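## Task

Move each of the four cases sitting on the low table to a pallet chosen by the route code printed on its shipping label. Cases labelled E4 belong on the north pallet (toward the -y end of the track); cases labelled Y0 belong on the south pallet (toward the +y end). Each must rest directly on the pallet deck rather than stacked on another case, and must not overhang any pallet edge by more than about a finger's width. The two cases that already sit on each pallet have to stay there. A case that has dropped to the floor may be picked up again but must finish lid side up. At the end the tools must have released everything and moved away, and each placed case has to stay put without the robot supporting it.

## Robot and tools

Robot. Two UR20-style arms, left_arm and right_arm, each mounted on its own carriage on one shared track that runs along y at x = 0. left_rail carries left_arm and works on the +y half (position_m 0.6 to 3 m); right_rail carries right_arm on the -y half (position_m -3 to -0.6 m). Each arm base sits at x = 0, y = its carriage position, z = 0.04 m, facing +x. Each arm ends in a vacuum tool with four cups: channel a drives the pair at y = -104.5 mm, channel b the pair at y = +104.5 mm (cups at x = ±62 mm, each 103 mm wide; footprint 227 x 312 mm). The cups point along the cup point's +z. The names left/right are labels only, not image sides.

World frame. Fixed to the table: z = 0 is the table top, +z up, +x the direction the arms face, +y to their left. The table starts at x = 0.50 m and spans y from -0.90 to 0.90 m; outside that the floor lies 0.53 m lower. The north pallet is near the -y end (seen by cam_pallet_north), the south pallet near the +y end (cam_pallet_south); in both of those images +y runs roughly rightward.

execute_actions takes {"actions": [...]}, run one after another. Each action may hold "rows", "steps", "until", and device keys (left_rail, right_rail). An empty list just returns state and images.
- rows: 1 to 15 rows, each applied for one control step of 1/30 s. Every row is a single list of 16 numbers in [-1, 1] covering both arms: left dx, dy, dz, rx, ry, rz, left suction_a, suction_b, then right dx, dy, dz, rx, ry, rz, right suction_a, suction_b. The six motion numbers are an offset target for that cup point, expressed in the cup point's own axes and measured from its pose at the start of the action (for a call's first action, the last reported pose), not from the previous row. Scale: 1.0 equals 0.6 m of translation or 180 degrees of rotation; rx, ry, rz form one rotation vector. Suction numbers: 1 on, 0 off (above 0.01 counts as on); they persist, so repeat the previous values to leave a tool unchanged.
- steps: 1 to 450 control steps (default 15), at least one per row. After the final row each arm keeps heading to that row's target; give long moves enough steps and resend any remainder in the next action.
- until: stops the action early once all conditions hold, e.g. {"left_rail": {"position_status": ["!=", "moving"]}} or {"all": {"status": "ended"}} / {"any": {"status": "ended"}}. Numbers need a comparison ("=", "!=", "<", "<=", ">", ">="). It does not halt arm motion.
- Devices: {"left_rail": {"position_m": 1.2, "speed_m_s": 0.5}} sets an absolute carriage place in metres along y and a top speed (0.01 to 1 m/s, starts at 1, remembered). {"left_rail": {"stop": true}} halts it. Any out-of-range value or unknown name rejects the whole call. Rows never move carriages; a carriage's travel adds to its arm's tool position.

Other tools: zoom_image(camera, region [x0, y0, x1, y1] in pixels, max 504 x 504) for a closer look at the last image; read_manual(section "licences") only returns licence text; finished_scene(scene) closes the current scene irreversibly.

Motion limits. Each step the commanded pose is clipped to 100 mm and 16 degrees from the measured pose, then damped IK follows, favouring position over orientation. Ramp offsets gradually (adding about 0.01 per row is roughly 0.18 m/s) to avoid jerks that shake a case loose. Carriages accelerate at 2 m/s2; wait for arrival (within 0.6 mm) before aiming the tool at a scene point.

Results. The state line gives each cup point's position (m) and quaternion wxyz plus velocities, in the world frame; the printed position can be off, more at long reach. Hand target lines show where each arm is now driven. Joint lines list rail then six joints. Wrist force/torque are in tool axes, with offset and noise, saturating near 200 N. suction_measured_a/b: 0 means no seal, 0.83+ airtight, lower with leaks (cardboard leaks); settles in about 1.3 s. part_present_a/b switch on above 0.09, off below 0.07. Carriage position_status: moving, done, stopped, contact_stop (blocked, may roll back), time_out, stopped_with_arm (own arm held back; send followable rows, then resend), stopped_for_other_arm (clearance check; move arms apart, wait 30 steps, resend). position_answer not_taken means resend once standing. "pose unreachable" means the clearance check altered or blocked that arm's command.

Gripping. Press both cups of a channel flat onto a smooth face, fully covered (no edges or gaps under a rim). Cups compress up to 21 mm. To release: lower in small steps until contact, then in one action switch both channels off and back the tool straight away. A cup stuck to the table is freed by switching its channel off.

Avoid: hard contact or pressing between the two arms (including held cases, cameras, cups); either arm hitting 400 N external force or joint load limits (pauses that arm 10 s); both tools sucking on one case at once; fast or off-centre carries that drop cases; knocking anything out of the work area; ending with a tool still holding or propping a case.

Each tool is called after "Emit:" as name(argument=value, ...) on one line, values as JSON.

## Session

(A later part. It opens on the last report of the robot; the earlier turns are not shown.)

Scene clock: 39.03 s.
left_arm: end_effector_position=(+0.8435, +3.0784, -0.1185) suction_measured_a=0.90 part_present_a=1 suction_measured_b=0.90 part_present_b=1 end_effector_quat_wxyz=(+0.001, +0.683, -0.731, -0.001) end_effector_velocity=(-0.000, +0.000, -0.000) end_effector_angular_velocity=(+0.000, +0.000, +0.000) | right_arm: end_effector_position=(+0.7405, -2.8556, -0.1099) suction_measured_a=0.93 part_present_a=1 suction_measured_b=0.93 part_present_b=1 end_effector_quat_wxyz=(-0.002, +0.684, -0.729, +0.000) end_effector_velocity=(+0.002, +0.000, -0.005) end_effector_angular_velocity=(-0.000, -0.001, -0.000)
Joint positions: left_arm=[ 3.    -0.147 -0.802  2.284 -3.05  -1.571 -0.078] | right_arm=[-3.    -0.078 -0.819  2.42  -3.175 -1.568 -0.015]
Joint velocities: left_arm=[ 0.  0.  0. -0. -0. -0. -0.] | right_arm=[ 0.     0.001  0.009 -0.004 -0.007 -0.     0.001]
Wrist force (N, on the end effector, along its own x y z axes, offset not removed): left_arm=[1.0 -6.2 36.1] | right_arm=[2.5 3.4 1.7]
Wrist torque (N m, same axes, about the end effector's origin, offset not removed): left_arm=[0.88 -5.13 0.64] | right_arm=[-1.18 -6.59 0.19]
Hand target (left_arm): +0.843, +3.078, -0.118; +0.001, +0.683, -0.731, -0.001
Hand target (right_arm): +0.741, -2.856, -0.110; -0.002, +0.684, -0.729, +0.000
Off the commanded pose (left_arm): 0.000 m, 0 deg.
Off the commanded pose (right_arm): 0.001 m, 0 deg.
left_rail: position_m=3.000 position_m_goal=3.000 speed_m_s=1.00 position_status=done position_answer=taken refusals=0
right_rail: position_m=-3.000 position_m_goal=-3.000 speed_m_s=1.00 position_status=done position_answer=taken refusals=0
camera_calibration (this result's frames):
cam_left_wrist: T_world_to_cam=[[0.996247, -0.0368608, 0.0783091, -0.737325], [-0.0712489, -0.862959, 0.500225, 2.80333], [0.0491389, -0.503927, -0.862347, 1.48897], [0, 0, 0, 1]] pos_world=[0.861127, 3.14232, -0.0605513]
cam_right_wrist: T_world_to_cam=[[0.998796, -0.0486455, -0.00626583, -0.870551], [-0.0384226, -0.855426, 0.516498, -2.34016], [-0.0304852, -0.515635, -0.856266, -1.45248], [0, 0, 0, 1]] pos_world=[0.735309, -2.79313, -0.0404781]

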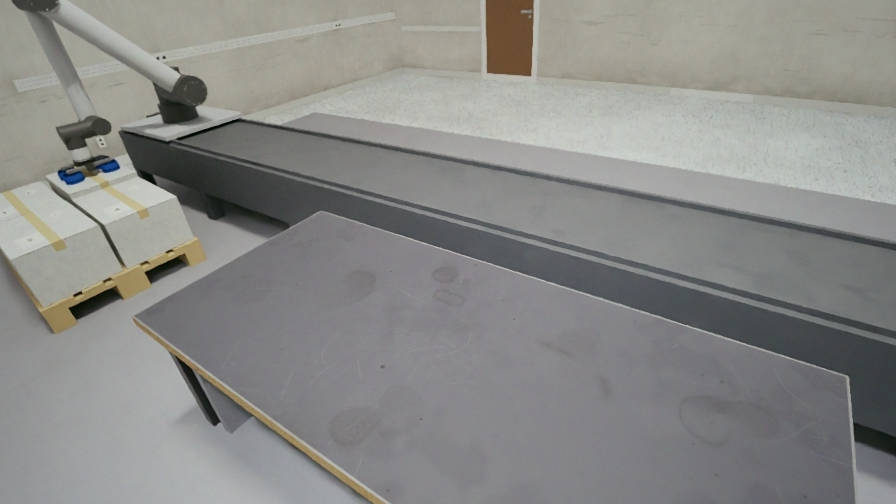

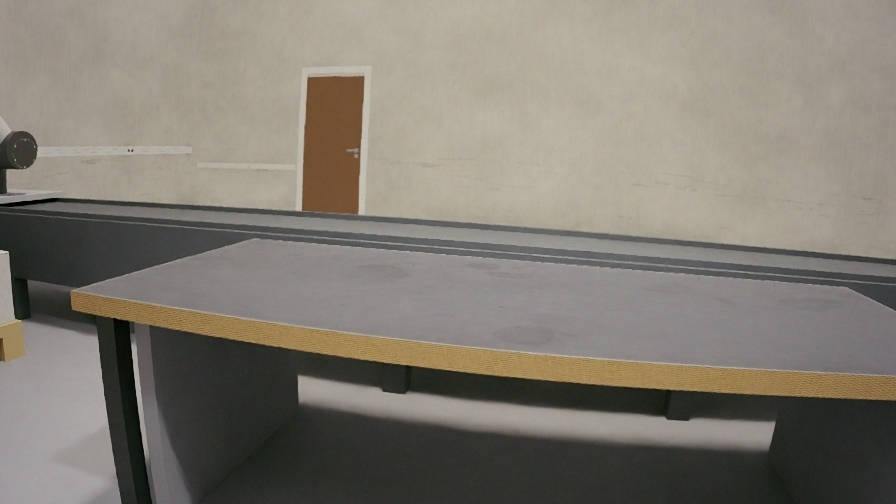

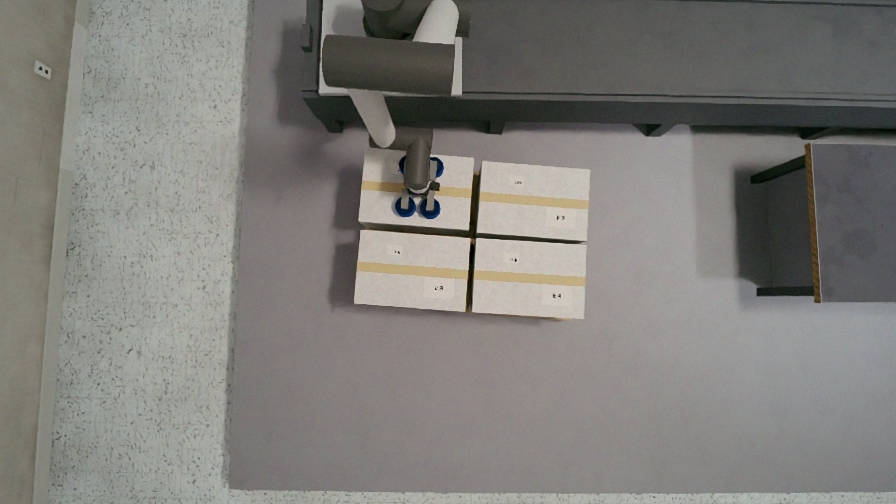

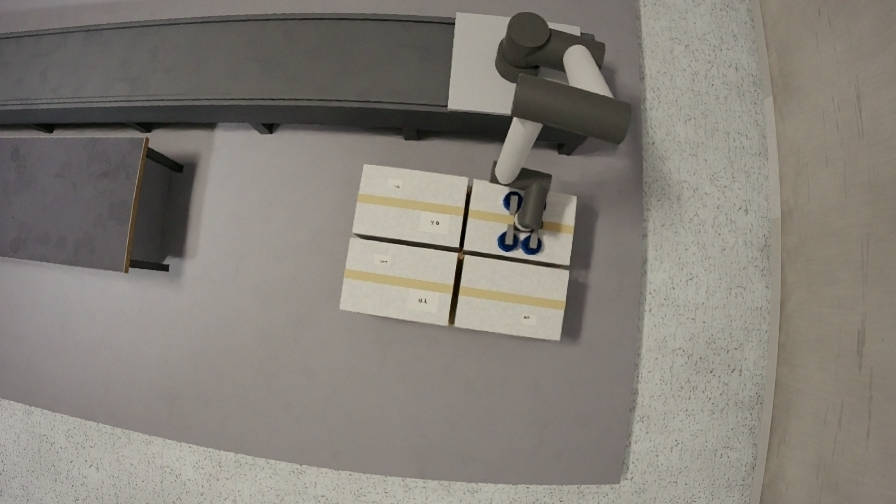

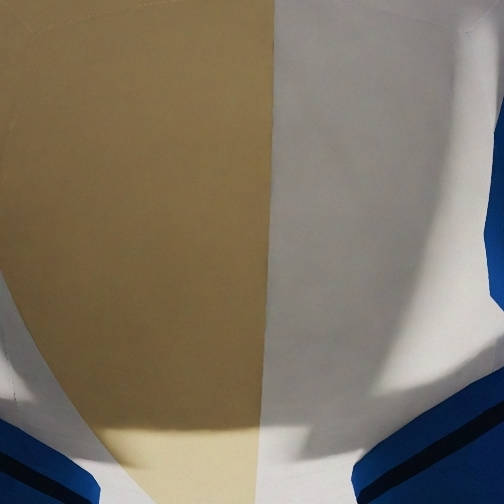

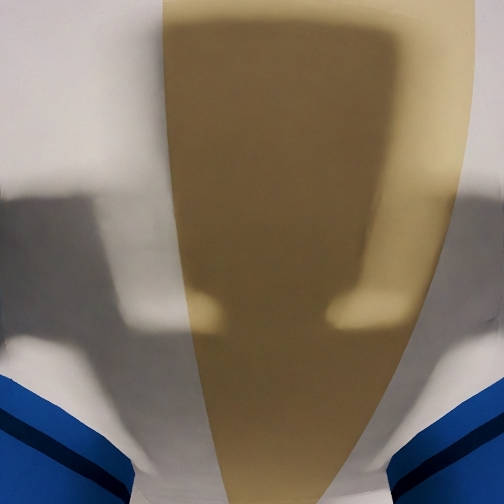

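Emit:
execute_actions(actions=[{"rows":[[0,0,0.003,0,0,0,1,1,-0.025,-0.02,0.033,0,0,0,1,1]],"steps":15}])

Scene clock: 39.63 s.
left_arm: end_effector_position=(+0.8435, +3.0784, -0.1200) suction_measured_a=0.90 part_present_a=1 suction_measured_b=0.90 part_present_b=1 end_effector_quat_wxyz=(+0.001, +0.683, -0.731, -0.001) end_effector_velocity=(-0.000, +0.000, -0.000) end_effector_angular_velocity=(+0.000, +0.001, +0.000) | right_arm: end_effector_position=(+0.7534, -2.8414, -0.1295) suction_measured_a=0.93 part_present_a=1 suction_measured_b=0.93 part_present_b=1 end_effector_quat_wxyz=(-0.002, +0.684, -0.729, +0.000) end_effector_velocity=(+0.001, +0.001, -0.001) end_effector_angular_velocity=(-0.000, +0.000, -0.000)
Joint positions: left_arm=[ 3.    -0.147 -0.8    2.283 -3.052 -1.571 -0.078] | right_arm=[-3.    -0.058 -0.786  2.393 -3.182 -1.568  0.005]
Joint velocities: left_arm=[ 0.     0.     0.001  0.    -0.     0.    -0.   ] | right_arm=[ 0.     0.001  0.002 -0.002 -0.    -0.     0.001]
Wrist force (N, on the end effector, along its own x y z axes, offset not removed): left_arm=[4.2 69.9 -144.5] | right_arm=[6.2 4.3 2.2]
Wrist torque (N m, same axes, about the end effector's origin, offset not removed): left_arm=[9.97 -3.63 0.94] | right_arm=[-1.19 -6.88 0.18]
Hand target (left_arm): +0.843, +3.078, -0.120; +0.001, +0.683, -0.731, -0.001
Hand target (right_arm): +0.753, -2.841, -0.130; -0.002, +0.684, -0.729, +0.000
Off the commanded pose (left_arm): 0.000 m, 0 deg.
Off the commanded pose (right_arm): 0.000 m, 0 deg.
left_rail: position_m=3.000 position_m_goal=3.000 speed_m_s=1.00 position_status=done position_answer=taken refusals=0
right_rail: position_m=-3.000 position_m_goal=-3.000 speed_m_s=1.00 position_status=done position_answer=taken refusals=0
camera_calibration (this result's frames):
cam_left_wrist: T_world_to_cam=[[0.996228, -0.0368578, 0.0785616, -0.737168], [-0.0713749, -0.862941, 0.500239, 2.80416], [0.0493563, -0.503959, -0.862316, 1.48755], [0, 0, 0, 1]] pos_world=[0.861114, 3.14232, -0.0621022]
cam_right_wrist: T_world_to_cam=[[0.998797, -0.0486328, -0.00629217, -0.882807], [-0.0383993, -0.855447, 0.516465, -2.31748], [-0.0304997, -0.515602, -0.856285, -1.46148], [0, 0, 0, 1]] pos_world=[0.74818, -2.77896, -0.0601054]

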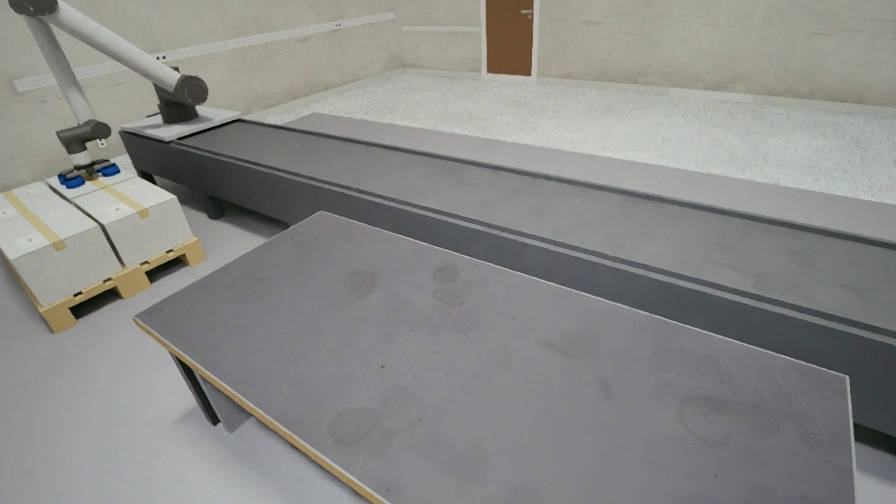

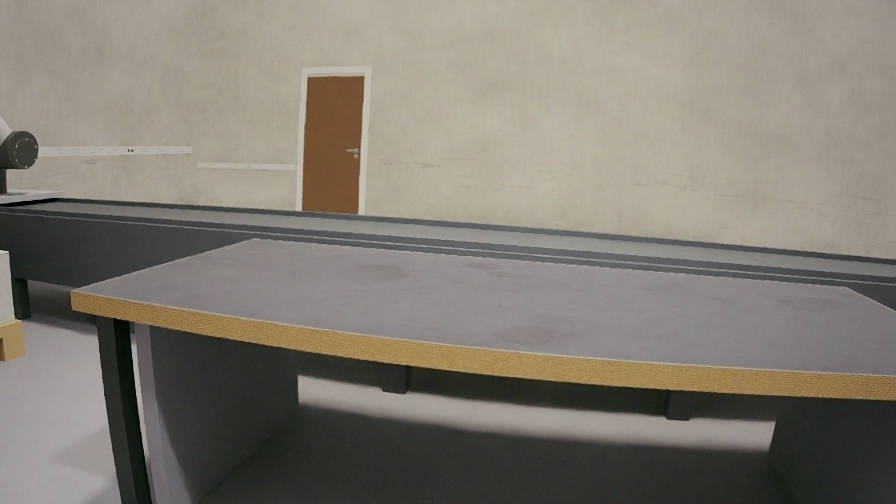

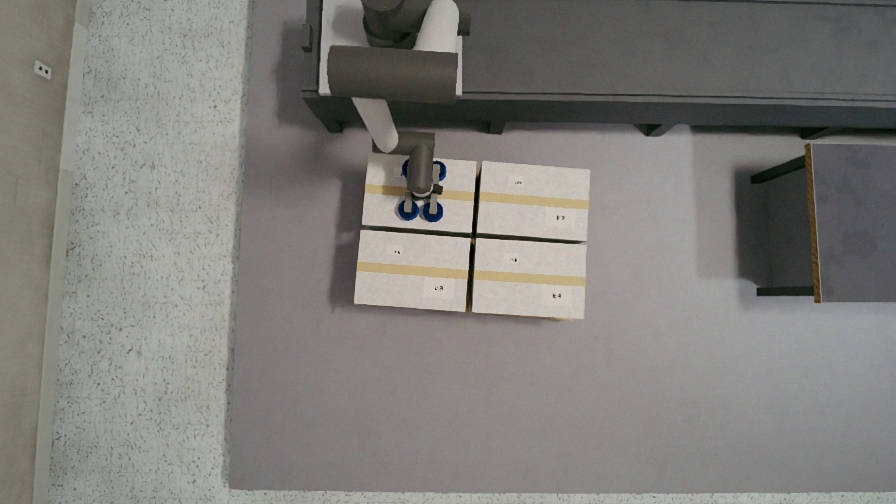

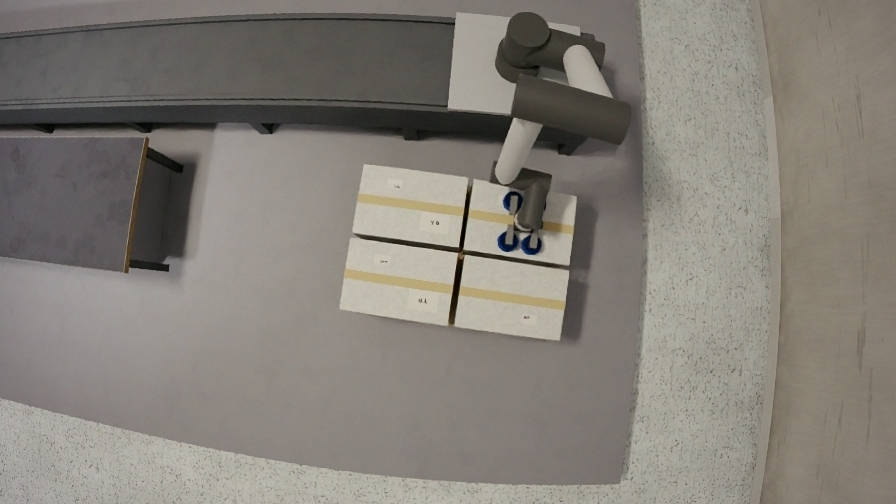

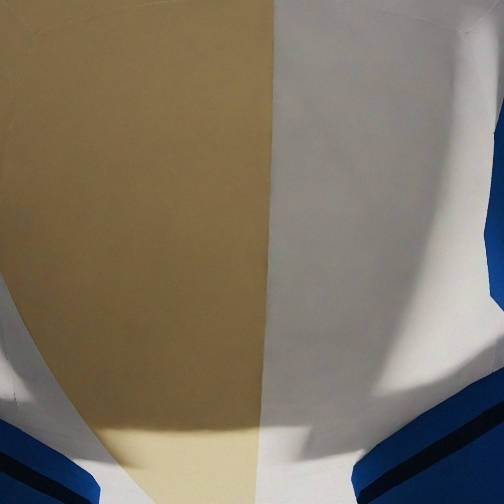

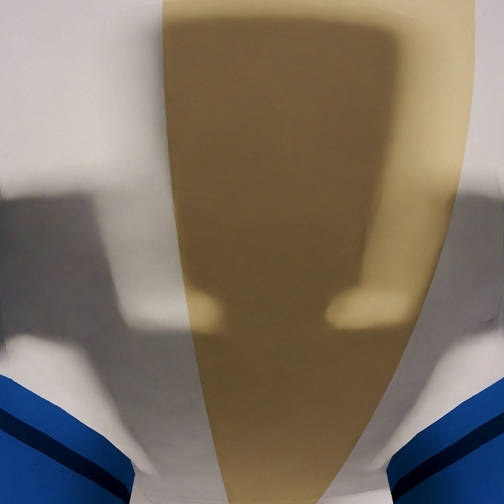

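Emit:
execute_actions(actions=[{"rows":[[0,0,-0.02,0,0,0,0,0,0,0,0.007,0,0,0,1,1],[0,0,-0.04,0,0,0,0,0,0,0,0.007,0,0,0,1,1],[0,0,-0.06,0,0,0,0,0,0,0,0.007,0,0,0,1,1],[0,0,-0.08,0,0,0,0,0,0,0,0.007,0,0,0,1,1],[0,0,-0.2,0,0,0,0,0,0,0,0.007,0,0,0,1,1]],"steps":18}])

Emit:
execute_actions(actions=[{"rows":[[0,0,-0.05,0,0,0,0,0,0,0,0.003,0,0,0,1,1]],"steps":9}])

Scene clock: 40.70 s.
left_arm: end_effector_position=(+0.8435, +3.0786, -0.0015) suction_measured_a=0.00 part_present_a=0 suction_measured_b=0.00 part_present_b=0 end_effector_quat_wxyz=(+0.001, +0.683, -0.731, -0.001) end_effector_velocity=(+0.000, -0.001, +0.014) end_effector_angular_velocity=(+0.001, +0.005, +0.000) | right_arm: end_effector_position=(+0.7534, -2.8413, -0.1337) suction_measured_a=0.93 part_present_a=1 suction_measured_b=0.93 part_present_b=1 end_effector_quat_wxyz=(-0.002, +0.684, -0.729, +0.000) end_effector_velocity=(+0.000, -0.000, -0.000) end_effector_angular_velocity=(-0.000, +0.000, -0.000)
Joint positions: left_arm=[ 3.    -0.146 -0.98   2.295 -2.884 -1.571 -0.078] | right_arm=[-3.    -0.058 -0.779  2.392 -3.188 -1.568  0.005]
Joint velocities: left_arm=[ 0.    -0.001 -0.022 -0.002  0.029  0.    -0.001] | right_arm=[ 0. -0.  0. -0. -0.  0. -0.]
Wrist force (N, on the end effector, along its own x y z axes, offset not removed): left_arm=[0.5 -6.6 2.4] | right_arm=[-0.3 6.1 -0.6]
Wrist torque (N m, same axes, about the end effector's origin, offset not removed): left_arm=[-1.05 0.14 0.65] | right_arm=[-0.96 -6.03 0.24]
Hand target (left_arm): +0.844, +3.078, -0.000; +0.001, +0.683, -0.731, -0.001
Hand target (right_arm): +0.753, -2.841, -0.134; -0.002, +0.684, -0.729, +0.000
Off the commanded pose (left_arm): 0.002 m, 0 deg.
Off the commanded pose (right_arm): 0.000 m, 0 deg.
left_rail: position_m=3.000 position_m_goal=3.000 speed_m_s=1.00 position_status=done position_answer=taken refusals=0
right_rail: position_m=-3.000 position_m_goal=-3.000 speed_m_s=1.00 position_status=done position_answer=taken refusals=0
camera_calibration (this result's frames):
cam_left_wrist: T_world_to_cam=[[0.996214, -0.036792, 0.0787643, -0.746697], [-0.0714223, -0.862919, 0.500269, 2.74504], [0.0495613, -0.504001, -0.86228, 1.58975], [0, 0, 0, 1]] pos_world=[0.861137, 3.14251, 0.0563678]
cam_right_wrist: T_world_to_cam=[[0.998801, -0.048558, -0.00628738, -0.882618], [-0.0383369, -0.855436, 0.516487, -2.31528], [-0.030458, -0.515626, -0.856272, -1.46514], [0, 0, 0, 1]] pos_world=[0.748174, -2.7789, -0.064301]

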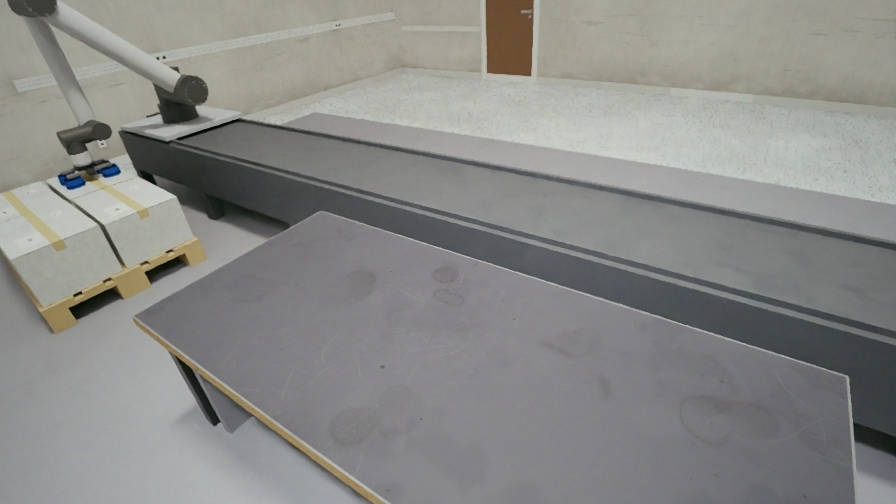

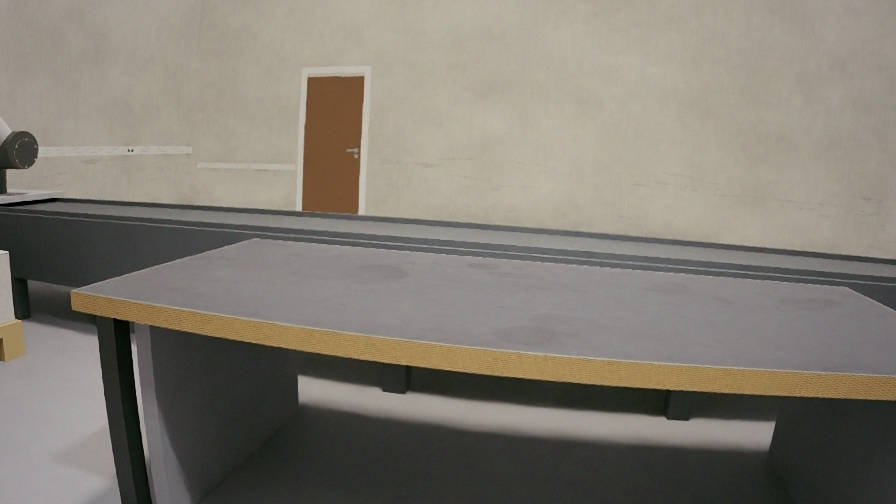

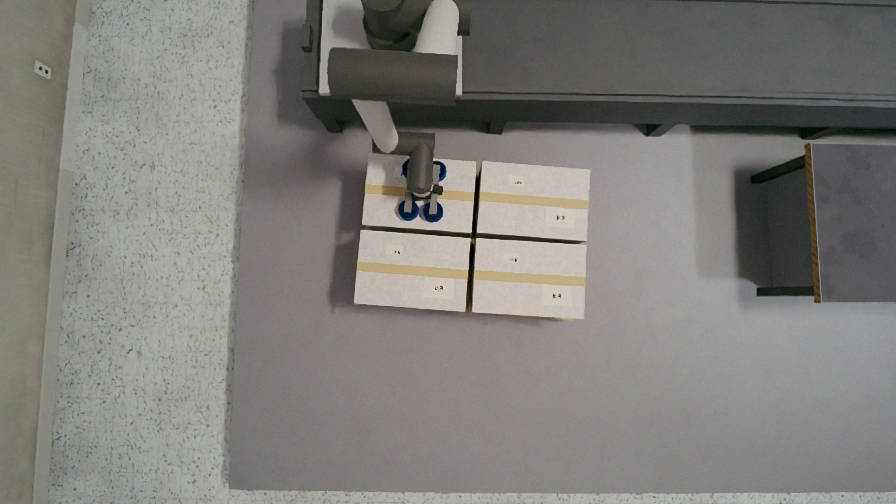

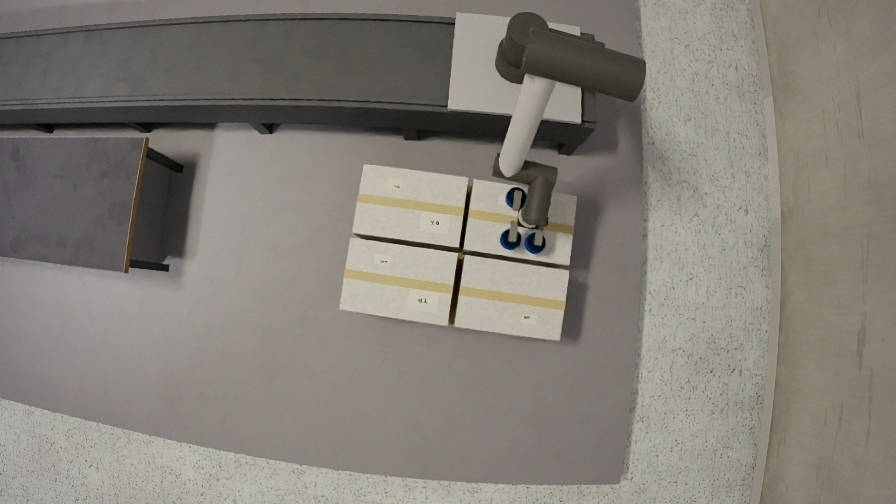

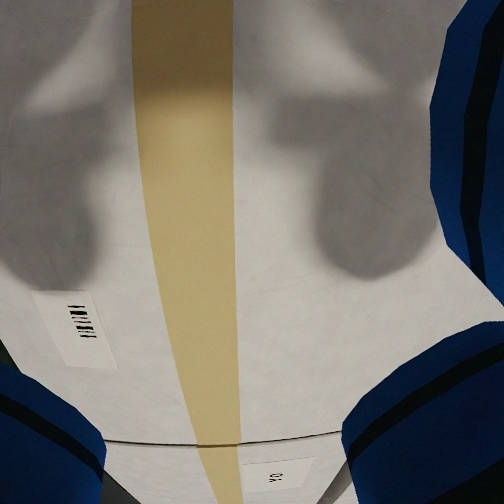

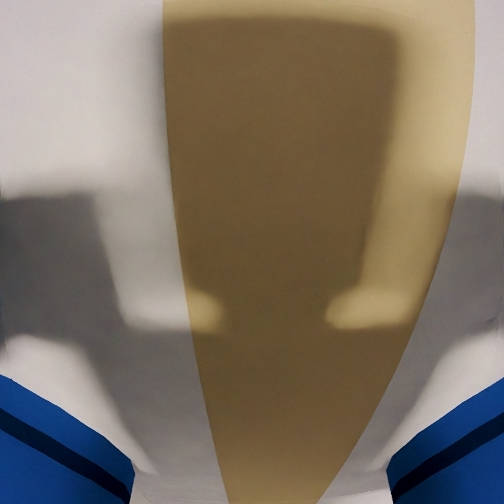

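Scene clock: 41.00 s.
left_arm: end_effector_position=(+0.8436, +3.0786, +0.0265) suction_measured_a=0.00 part_present_a=0 suction_measured_b=0.00 part_present_b=0 end_effector_quat_wxyz=(+0.001, +0.683, -0.731, -0.000) end_effector_velocity=(-0.000, +0.000, +0.023) end_effector_angular_velocity=(+0.000, +0.002, +0.000) | right_arm: end_effector_position=(+0.7534, -2.8413, -0.1354) suction_measured_a=0.93 part_present_a=1 suction_measured_b=0.93 part_present_b=1 end_effector_quat_wxyz=(-0.002, +0.684, -0.729, +0.000) end_effector_velocity=(+0.000, -0.000, -0.001) end_effector_angular_velocity=(-0.000, -0.000, +0.000)
Joint positions: left_arm=[ 3.    -0.146 -1.022  2.294 -2.842 -1.571 -0.078] | right_arm=[-3.    -0.058 -0.776  2.392 -3.19  -1.568  0.005]
Joint velocities: left_arm=[ 0.     0.    -0.034 -0.002  0.039  0.    -0.   ] | right_arm=[ 0.     0.     0.002 -0.    -0.002 -0.    -0.   ]
Wrist force (N, on the end effector, along its own x y z axes, offset not removed): left_arm=[0.6 -6.5 3.3] | right_arm=[0.0 -0.9 2.0]
Wrist torque (N m, same axes, about the end effector's origin, offset not removed): left_arm=[-1.09 0.10 0.61] | right_arm=[-1.82 -6.13 0.38]
Hand target (left_arm): +0.844, +3.079, +0.028; +0.001, +0.683, -0.731, -0.001
Hand target (right_arm): +0.753, -2.841, -0.136; -0.002, +0.684, -0.729, +0.000
Off the commanded pose (left_arm): 0.002 m, 0 deg.
Off the commanded pose (right_arm): 0.000 m, 0 deg.
left_rail: position_m=3.000 position_m_goal=3.000 speed_m_s=1.00 position_status=done position_answer=taken refusals=0
right_rail: position_m=-3.000 position_m_goal=-3.000 speed_m_s=1.00 position_status=done position_answer=taken refusals=0
camera_calibration (this result's frames):
cam_left_wrist: T_world_to_cam=[[0.996195, -0.0367863, 0.0790028, -0.748964], [-0.0715376, -0.862915, 0.50026, 2.7311], [0.04977, -0.504008, -0.862264, 1.61374], [0, 0, 0, 1]] pos_world=[0.861174, 3.1425, 0.0843811]
cam_right_wrist: T_world_to_cam=[[0.9988, -0.0485594, -0.00629862, -0.882637], [-0.0383323, -0.855437, 0.516487, -2.31441], [-0.0304683, -0.515626, -0.856272, -1.4666], [0, 0, 0, 1]] pos_world=[0.748177, -2.7789, -0.0660038]

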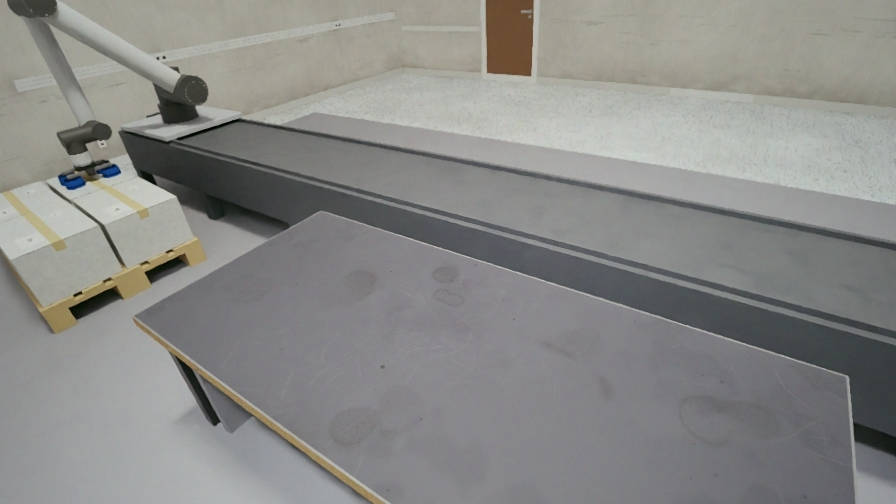

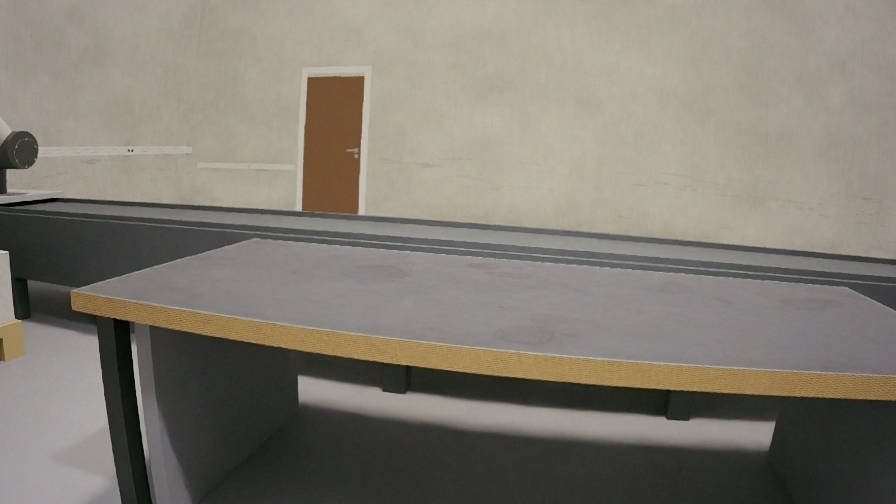

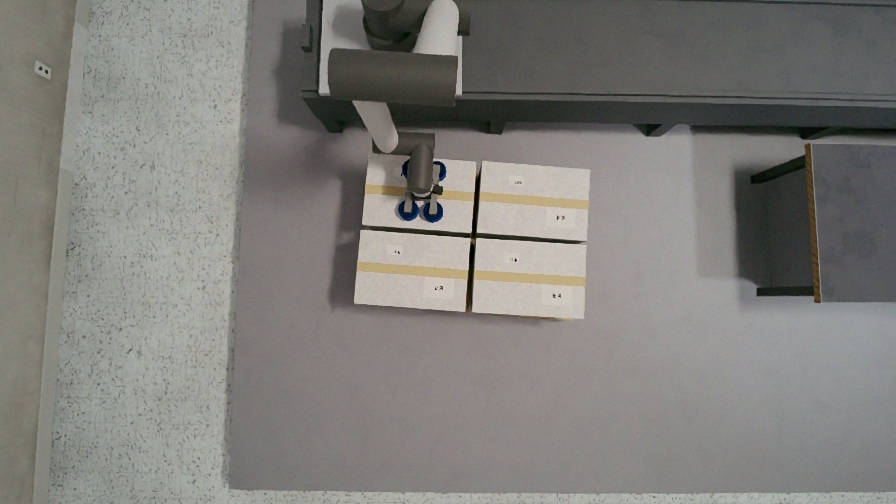

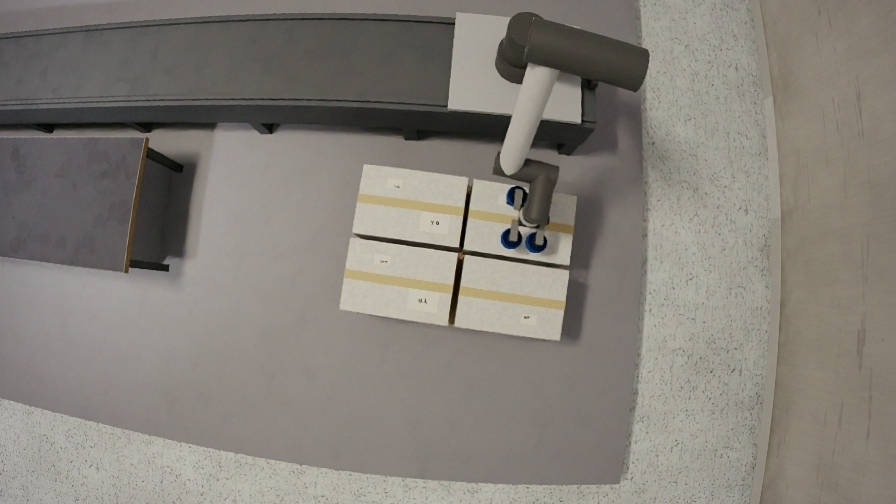

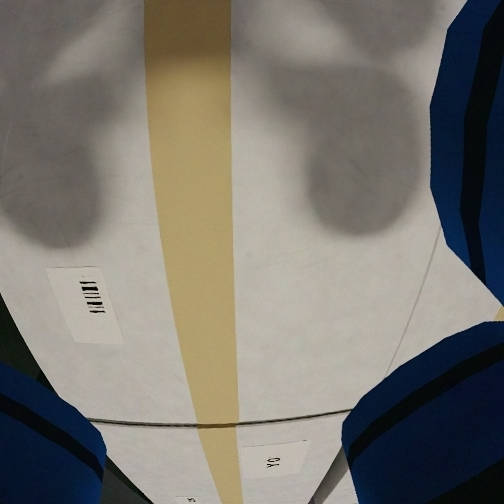

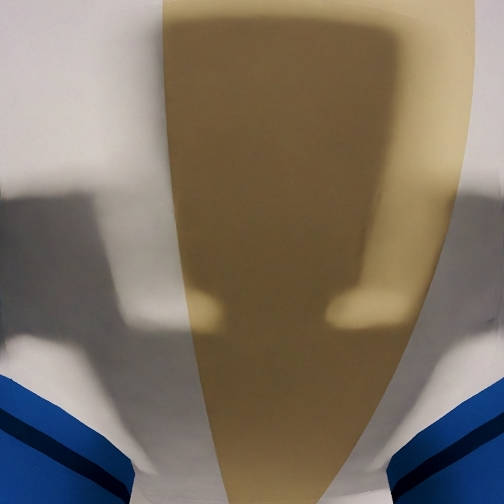

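Emit:
execute_actions(actions=[{"rows":[[0,0,0,0,0,0,0,0,0,0,0.0035,0,0,0,1,1]],"steps":9}])

Scene clock: 41.43 s.
left_arm: end_effector_position=(+0.8437, +3.0786, +0.0267) suction_measured_a=0.00 part_present_a=0 suction_measured_b=0.00 part_present_b=0 end_effector_quat_wxyz=(+0.001, +0.683, -0.731, -0.000) end_effector_velocity=(+0.000, -0.000, -0.001) end_effector_angular_velocity=(-0.000, -0.000, -0.000) | right_arm: end_effector_position=(+0.7534, -2.8413, -0.1374) suction_measured_a=0.93 part_present_a=1 suction_measured_b=0.93 part_present_b=1 end_effector_quat_wxyz=(-0.002, +0.684, -0.729, +0.000) end_effector_velocity=(+0.000, -0.000, -0.001) end_effector_angular_velocity=(-0.000, -0.000, -0.000)
Joint positions: left_arm=[ 3.    -0.146 -1.022  2.294 -2.841 -1.571 -0.078] | right_arm=[-3.    -0.058 -0.773  2.391 -3.193 -1.568  0.005]
Joint velocities: left_arm=[ 0.    -0.     0.002  0.    -0.003  0.     0.   ] | right_arm=[ 0.    -0.     0.002 -0.    -0.002  0.     0.   ]
Wrist force (N, on the end effector, along its own x y z axes, offset not removed): left_arm=[-1.7 -6.7 4.1] | right_arm=[0.8 1.5 0.2]
Wrist torque (N m, same axes, about the end effector's origin, offset not removed): left_arm=[-1.16 0.45 0.67] | right_arm=[-1.69 -6.03 0.08]
Hand target (left_arm): +0.844, +3.079, +0.026; +0.001, +0.683, -0.731, -0.000
Hand target (right_arm): +0.753, -2.841, -0.138; -0.002, +0.684, -0.729, +0.000
Off the commanded pose (left_arm): 0.000 m, 0 deg.
Off the commanded pose (right_arm): 0.000 m, 0 deg.
left_rail: position_m=3.000 position_m_goal=3.000 speed_m_s=1.00 position_status=done position_answer=taken refusals=0
right_rail: position_m=-3.000 position_m_goal=-3.000 speed_m_s=1.00 position_status=done position_answer=taken refusals=0
camera_calibration (this result's frames):
cam_left_wrist: T_world_to_cam=[[0.996181, -0.0367843, 0.079185, -0.749152], [-0.0716286, -0.862902, 0.50027, 2.73101], [0.0499268, -0.504031, -0.862241, 1.61385], [0, 0, 0, 1]] pos_world=[0.861335, 3.14247, 0.0846067]
cam_right_wrist: T_world_to_cam=[[0.9988, -0.0485596, -0.00631032, -0.882655], [-0.0383265, -0.855437, 0.516487, -2.31338], [-0.0304785, -0.515625, -0.856272, -1.46829], [0, 0, 0, 1]] pos_world=[0.74818, -2.7789, -0.0679948]

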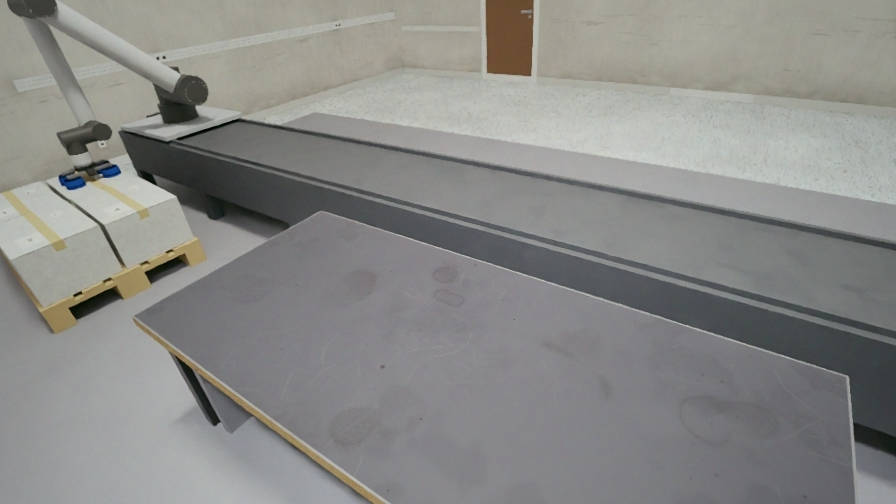

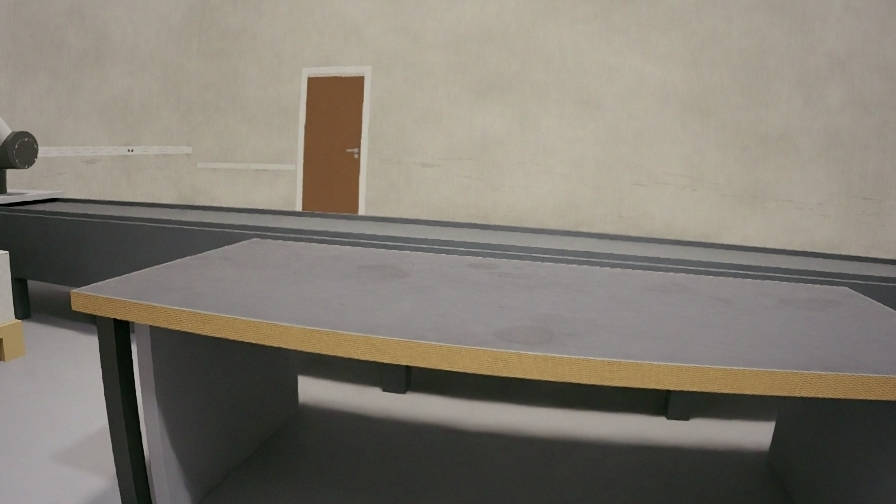

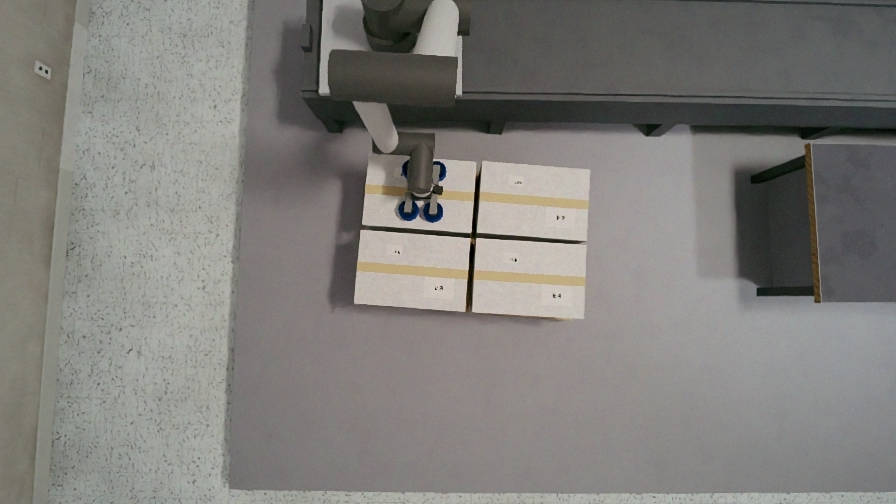

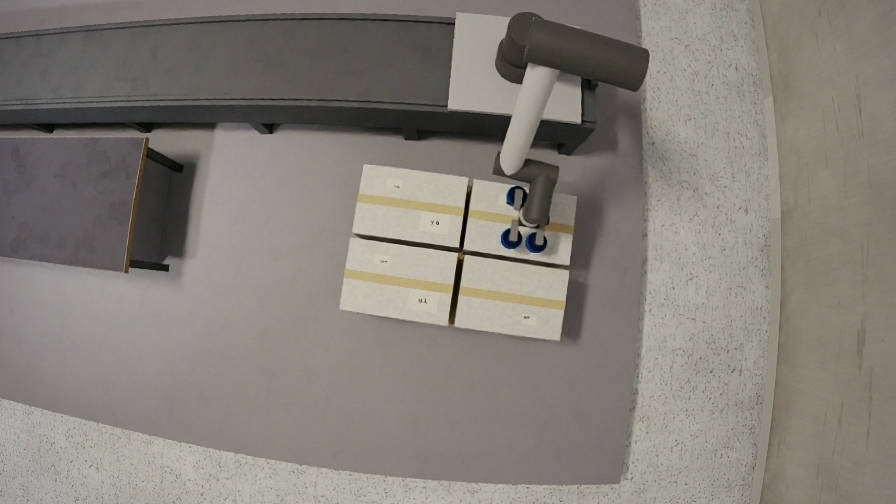

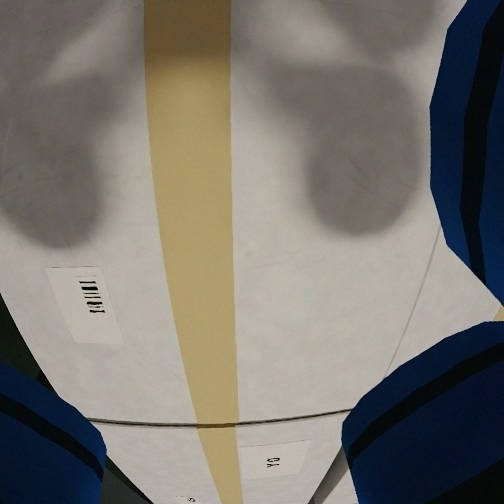

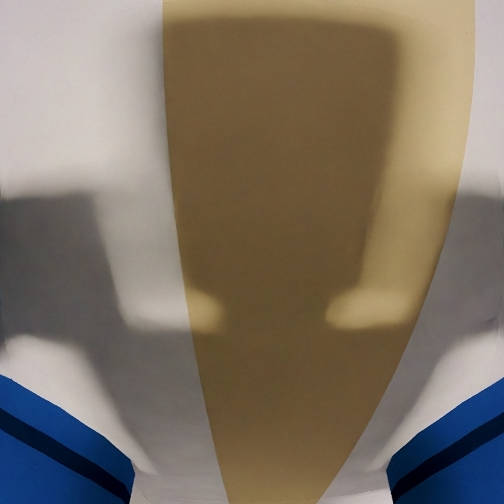

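Emit:
execute_actions(actions=[{"rows":[[0,0,0,0,0,0,0,0,0,0,0.0035,0,0,0,1,1]],"steps":9}])

Scene clock: 44.13 s.
left_arm: end_effector_position=(+0.8436, +3.0786, +0.0265) suction_measured_a=0.00 part_present_a=0 suction_measured_b=0.00 part_present_b=0 end_effector_quat_wxyz=(+0.001, +0.683, -0.731, -0.000) end_effector_velocity=(-0.000, +0.000, +0.000) end_effector_angular_velocity=(+0.000, +0.001, +0.000) | right_arm: end_effector_position=(+0.7534, -2.8413, -0.1394) suction_measured_a=0.93 part_present_a=1 suction_measured_b=0.93 part_present_b=1 end_effector_quat_wxyz=(-0.002, +0.684, -0.729, +0.000) end_effector_velocity=(+0.000, -0.000, -0.001) end_effector_angular_velocity=(-0.000, -0.000, -0.000)
Joint positions: left_arm=[ 3.    -0.146 -1.022  2.294 -2.842 -1.571 -0.078] | right_arm=[-3.    -0.058 -0.769  2.39  -3.196 -1.568  0.005]
Joint velocities: left_arm=[ 0.     0.    -0.    -0.     0.001 -0.    -0.   ] | right_arm=[ 0.    -0.     0.002 -0.    -0.002  0.     0.   ]
Wrist force (N, on the end effector, along its own x y z axes, offset not removed): left_arm=[2.2 -5.9 4.4] | right_arm=[5.1 2.8 -3.5]
Wrist torque (N m, same axes, about the end effector's origin, offset not removed): left_arm=[-0.87 -0.12 0.64] | right_arm=[-1.30 -6.81 0.26]
Hand target (left_arm): +0.844, +3.079, +0.027; +0.001, +0.683, -0.731, -0.000
Hand target (right_arm): +0.753, -2.841, -0.140; -0.002, +0.684, -0.729, +0.000
Off the commanded pose (left_arm): 0.000 m, 0 deg.
Off the commanded pose (right_arm): 0.000 m, 0 deg.
left_rail: position_m=3.000 position_m_goal=3.000 speed_m_s=1.00 position_status=done position_answer=taken refusals=0
right_rail: position_m=-3.000 position_m_goal=-3.000 speed_m_s=1.00 position_status=done position_answer=taken refusals=0
camera_calibration (this result's frames):
cam_left_wrist: T_world_to_cam=[[0.99619, -0.0367854, 0.0790739, -0.748988], [-0.071573, -0.86291, 0.500264, 2.73108], [0.0498313, -0.504017, -0.862255, 1.61378], [0, 0, 0, 1]] pos_world=[0.861189, 3.14249, 0.0844565]
cam_right_wrist: T_world_to_cam=[[0.9988, -0.0485594, -0.00632515, -0.882669], [-0.0383186, -0.855438, 0.516486, -2.31236], [-0.030491, -0.515624, -0.856272, -1.46999], [0, 0, 0, 1]] pos_world=[0.748182, -2.7789, -0.0699881]

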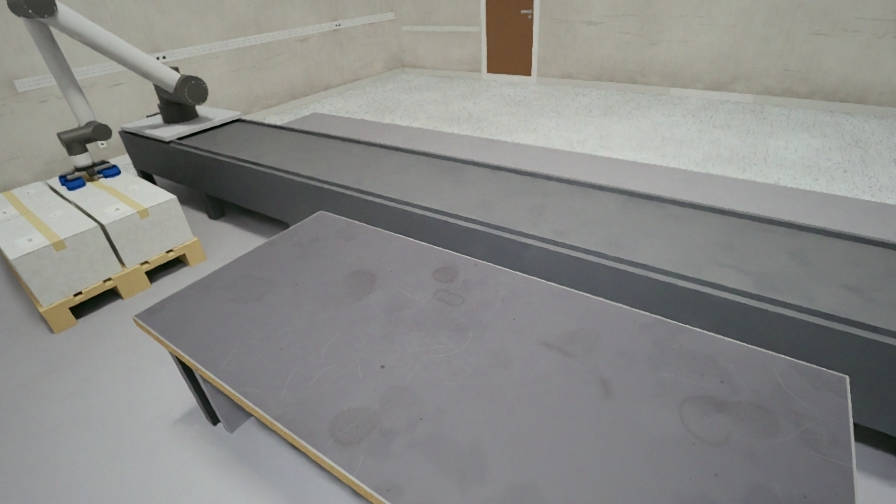

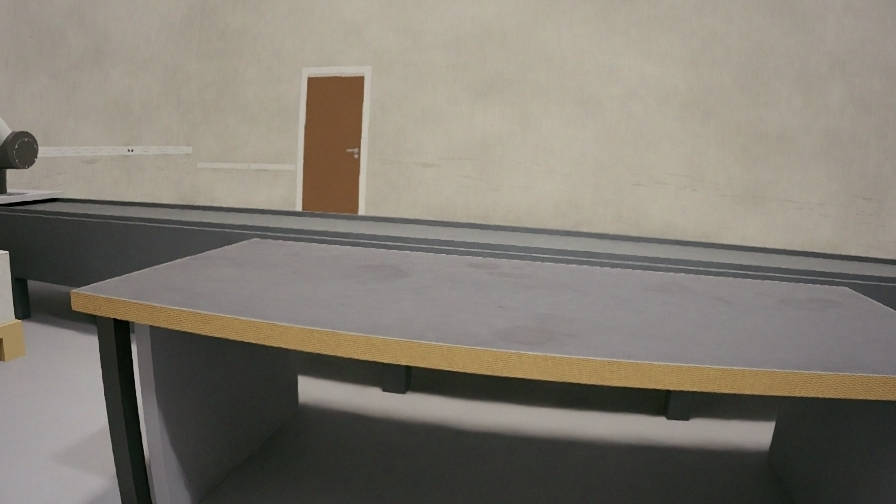

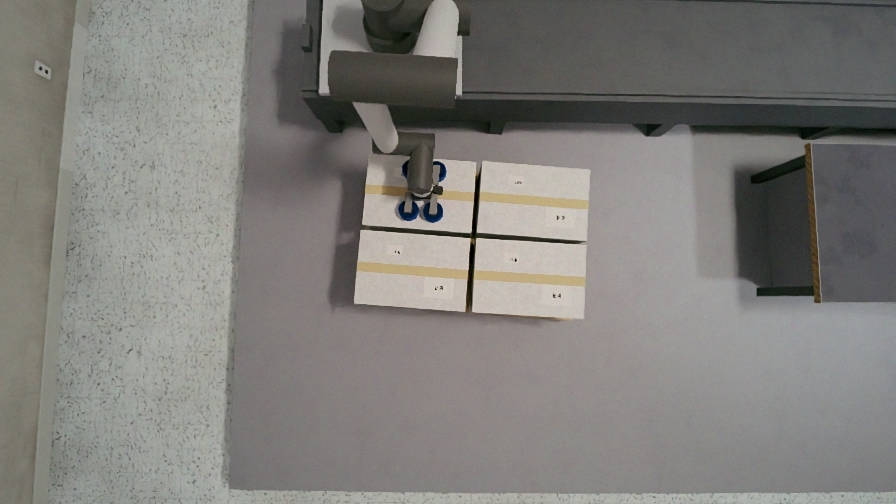

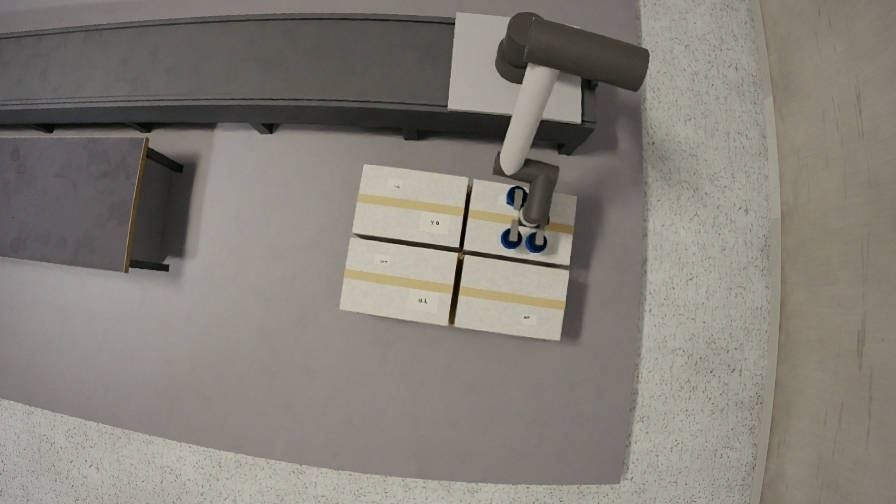

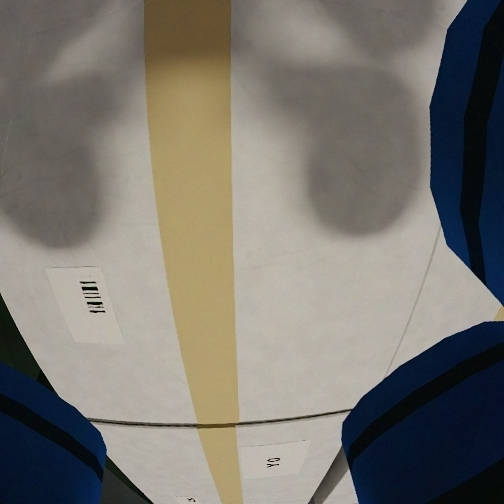

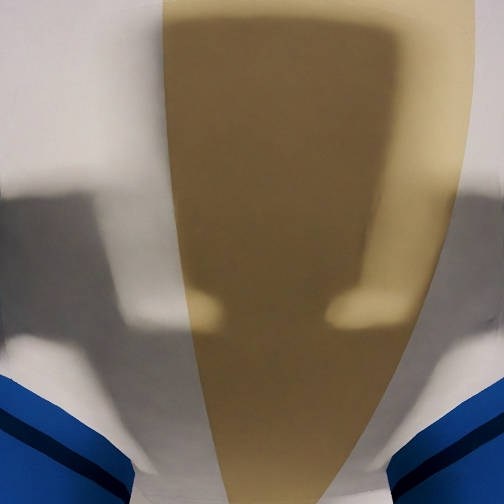

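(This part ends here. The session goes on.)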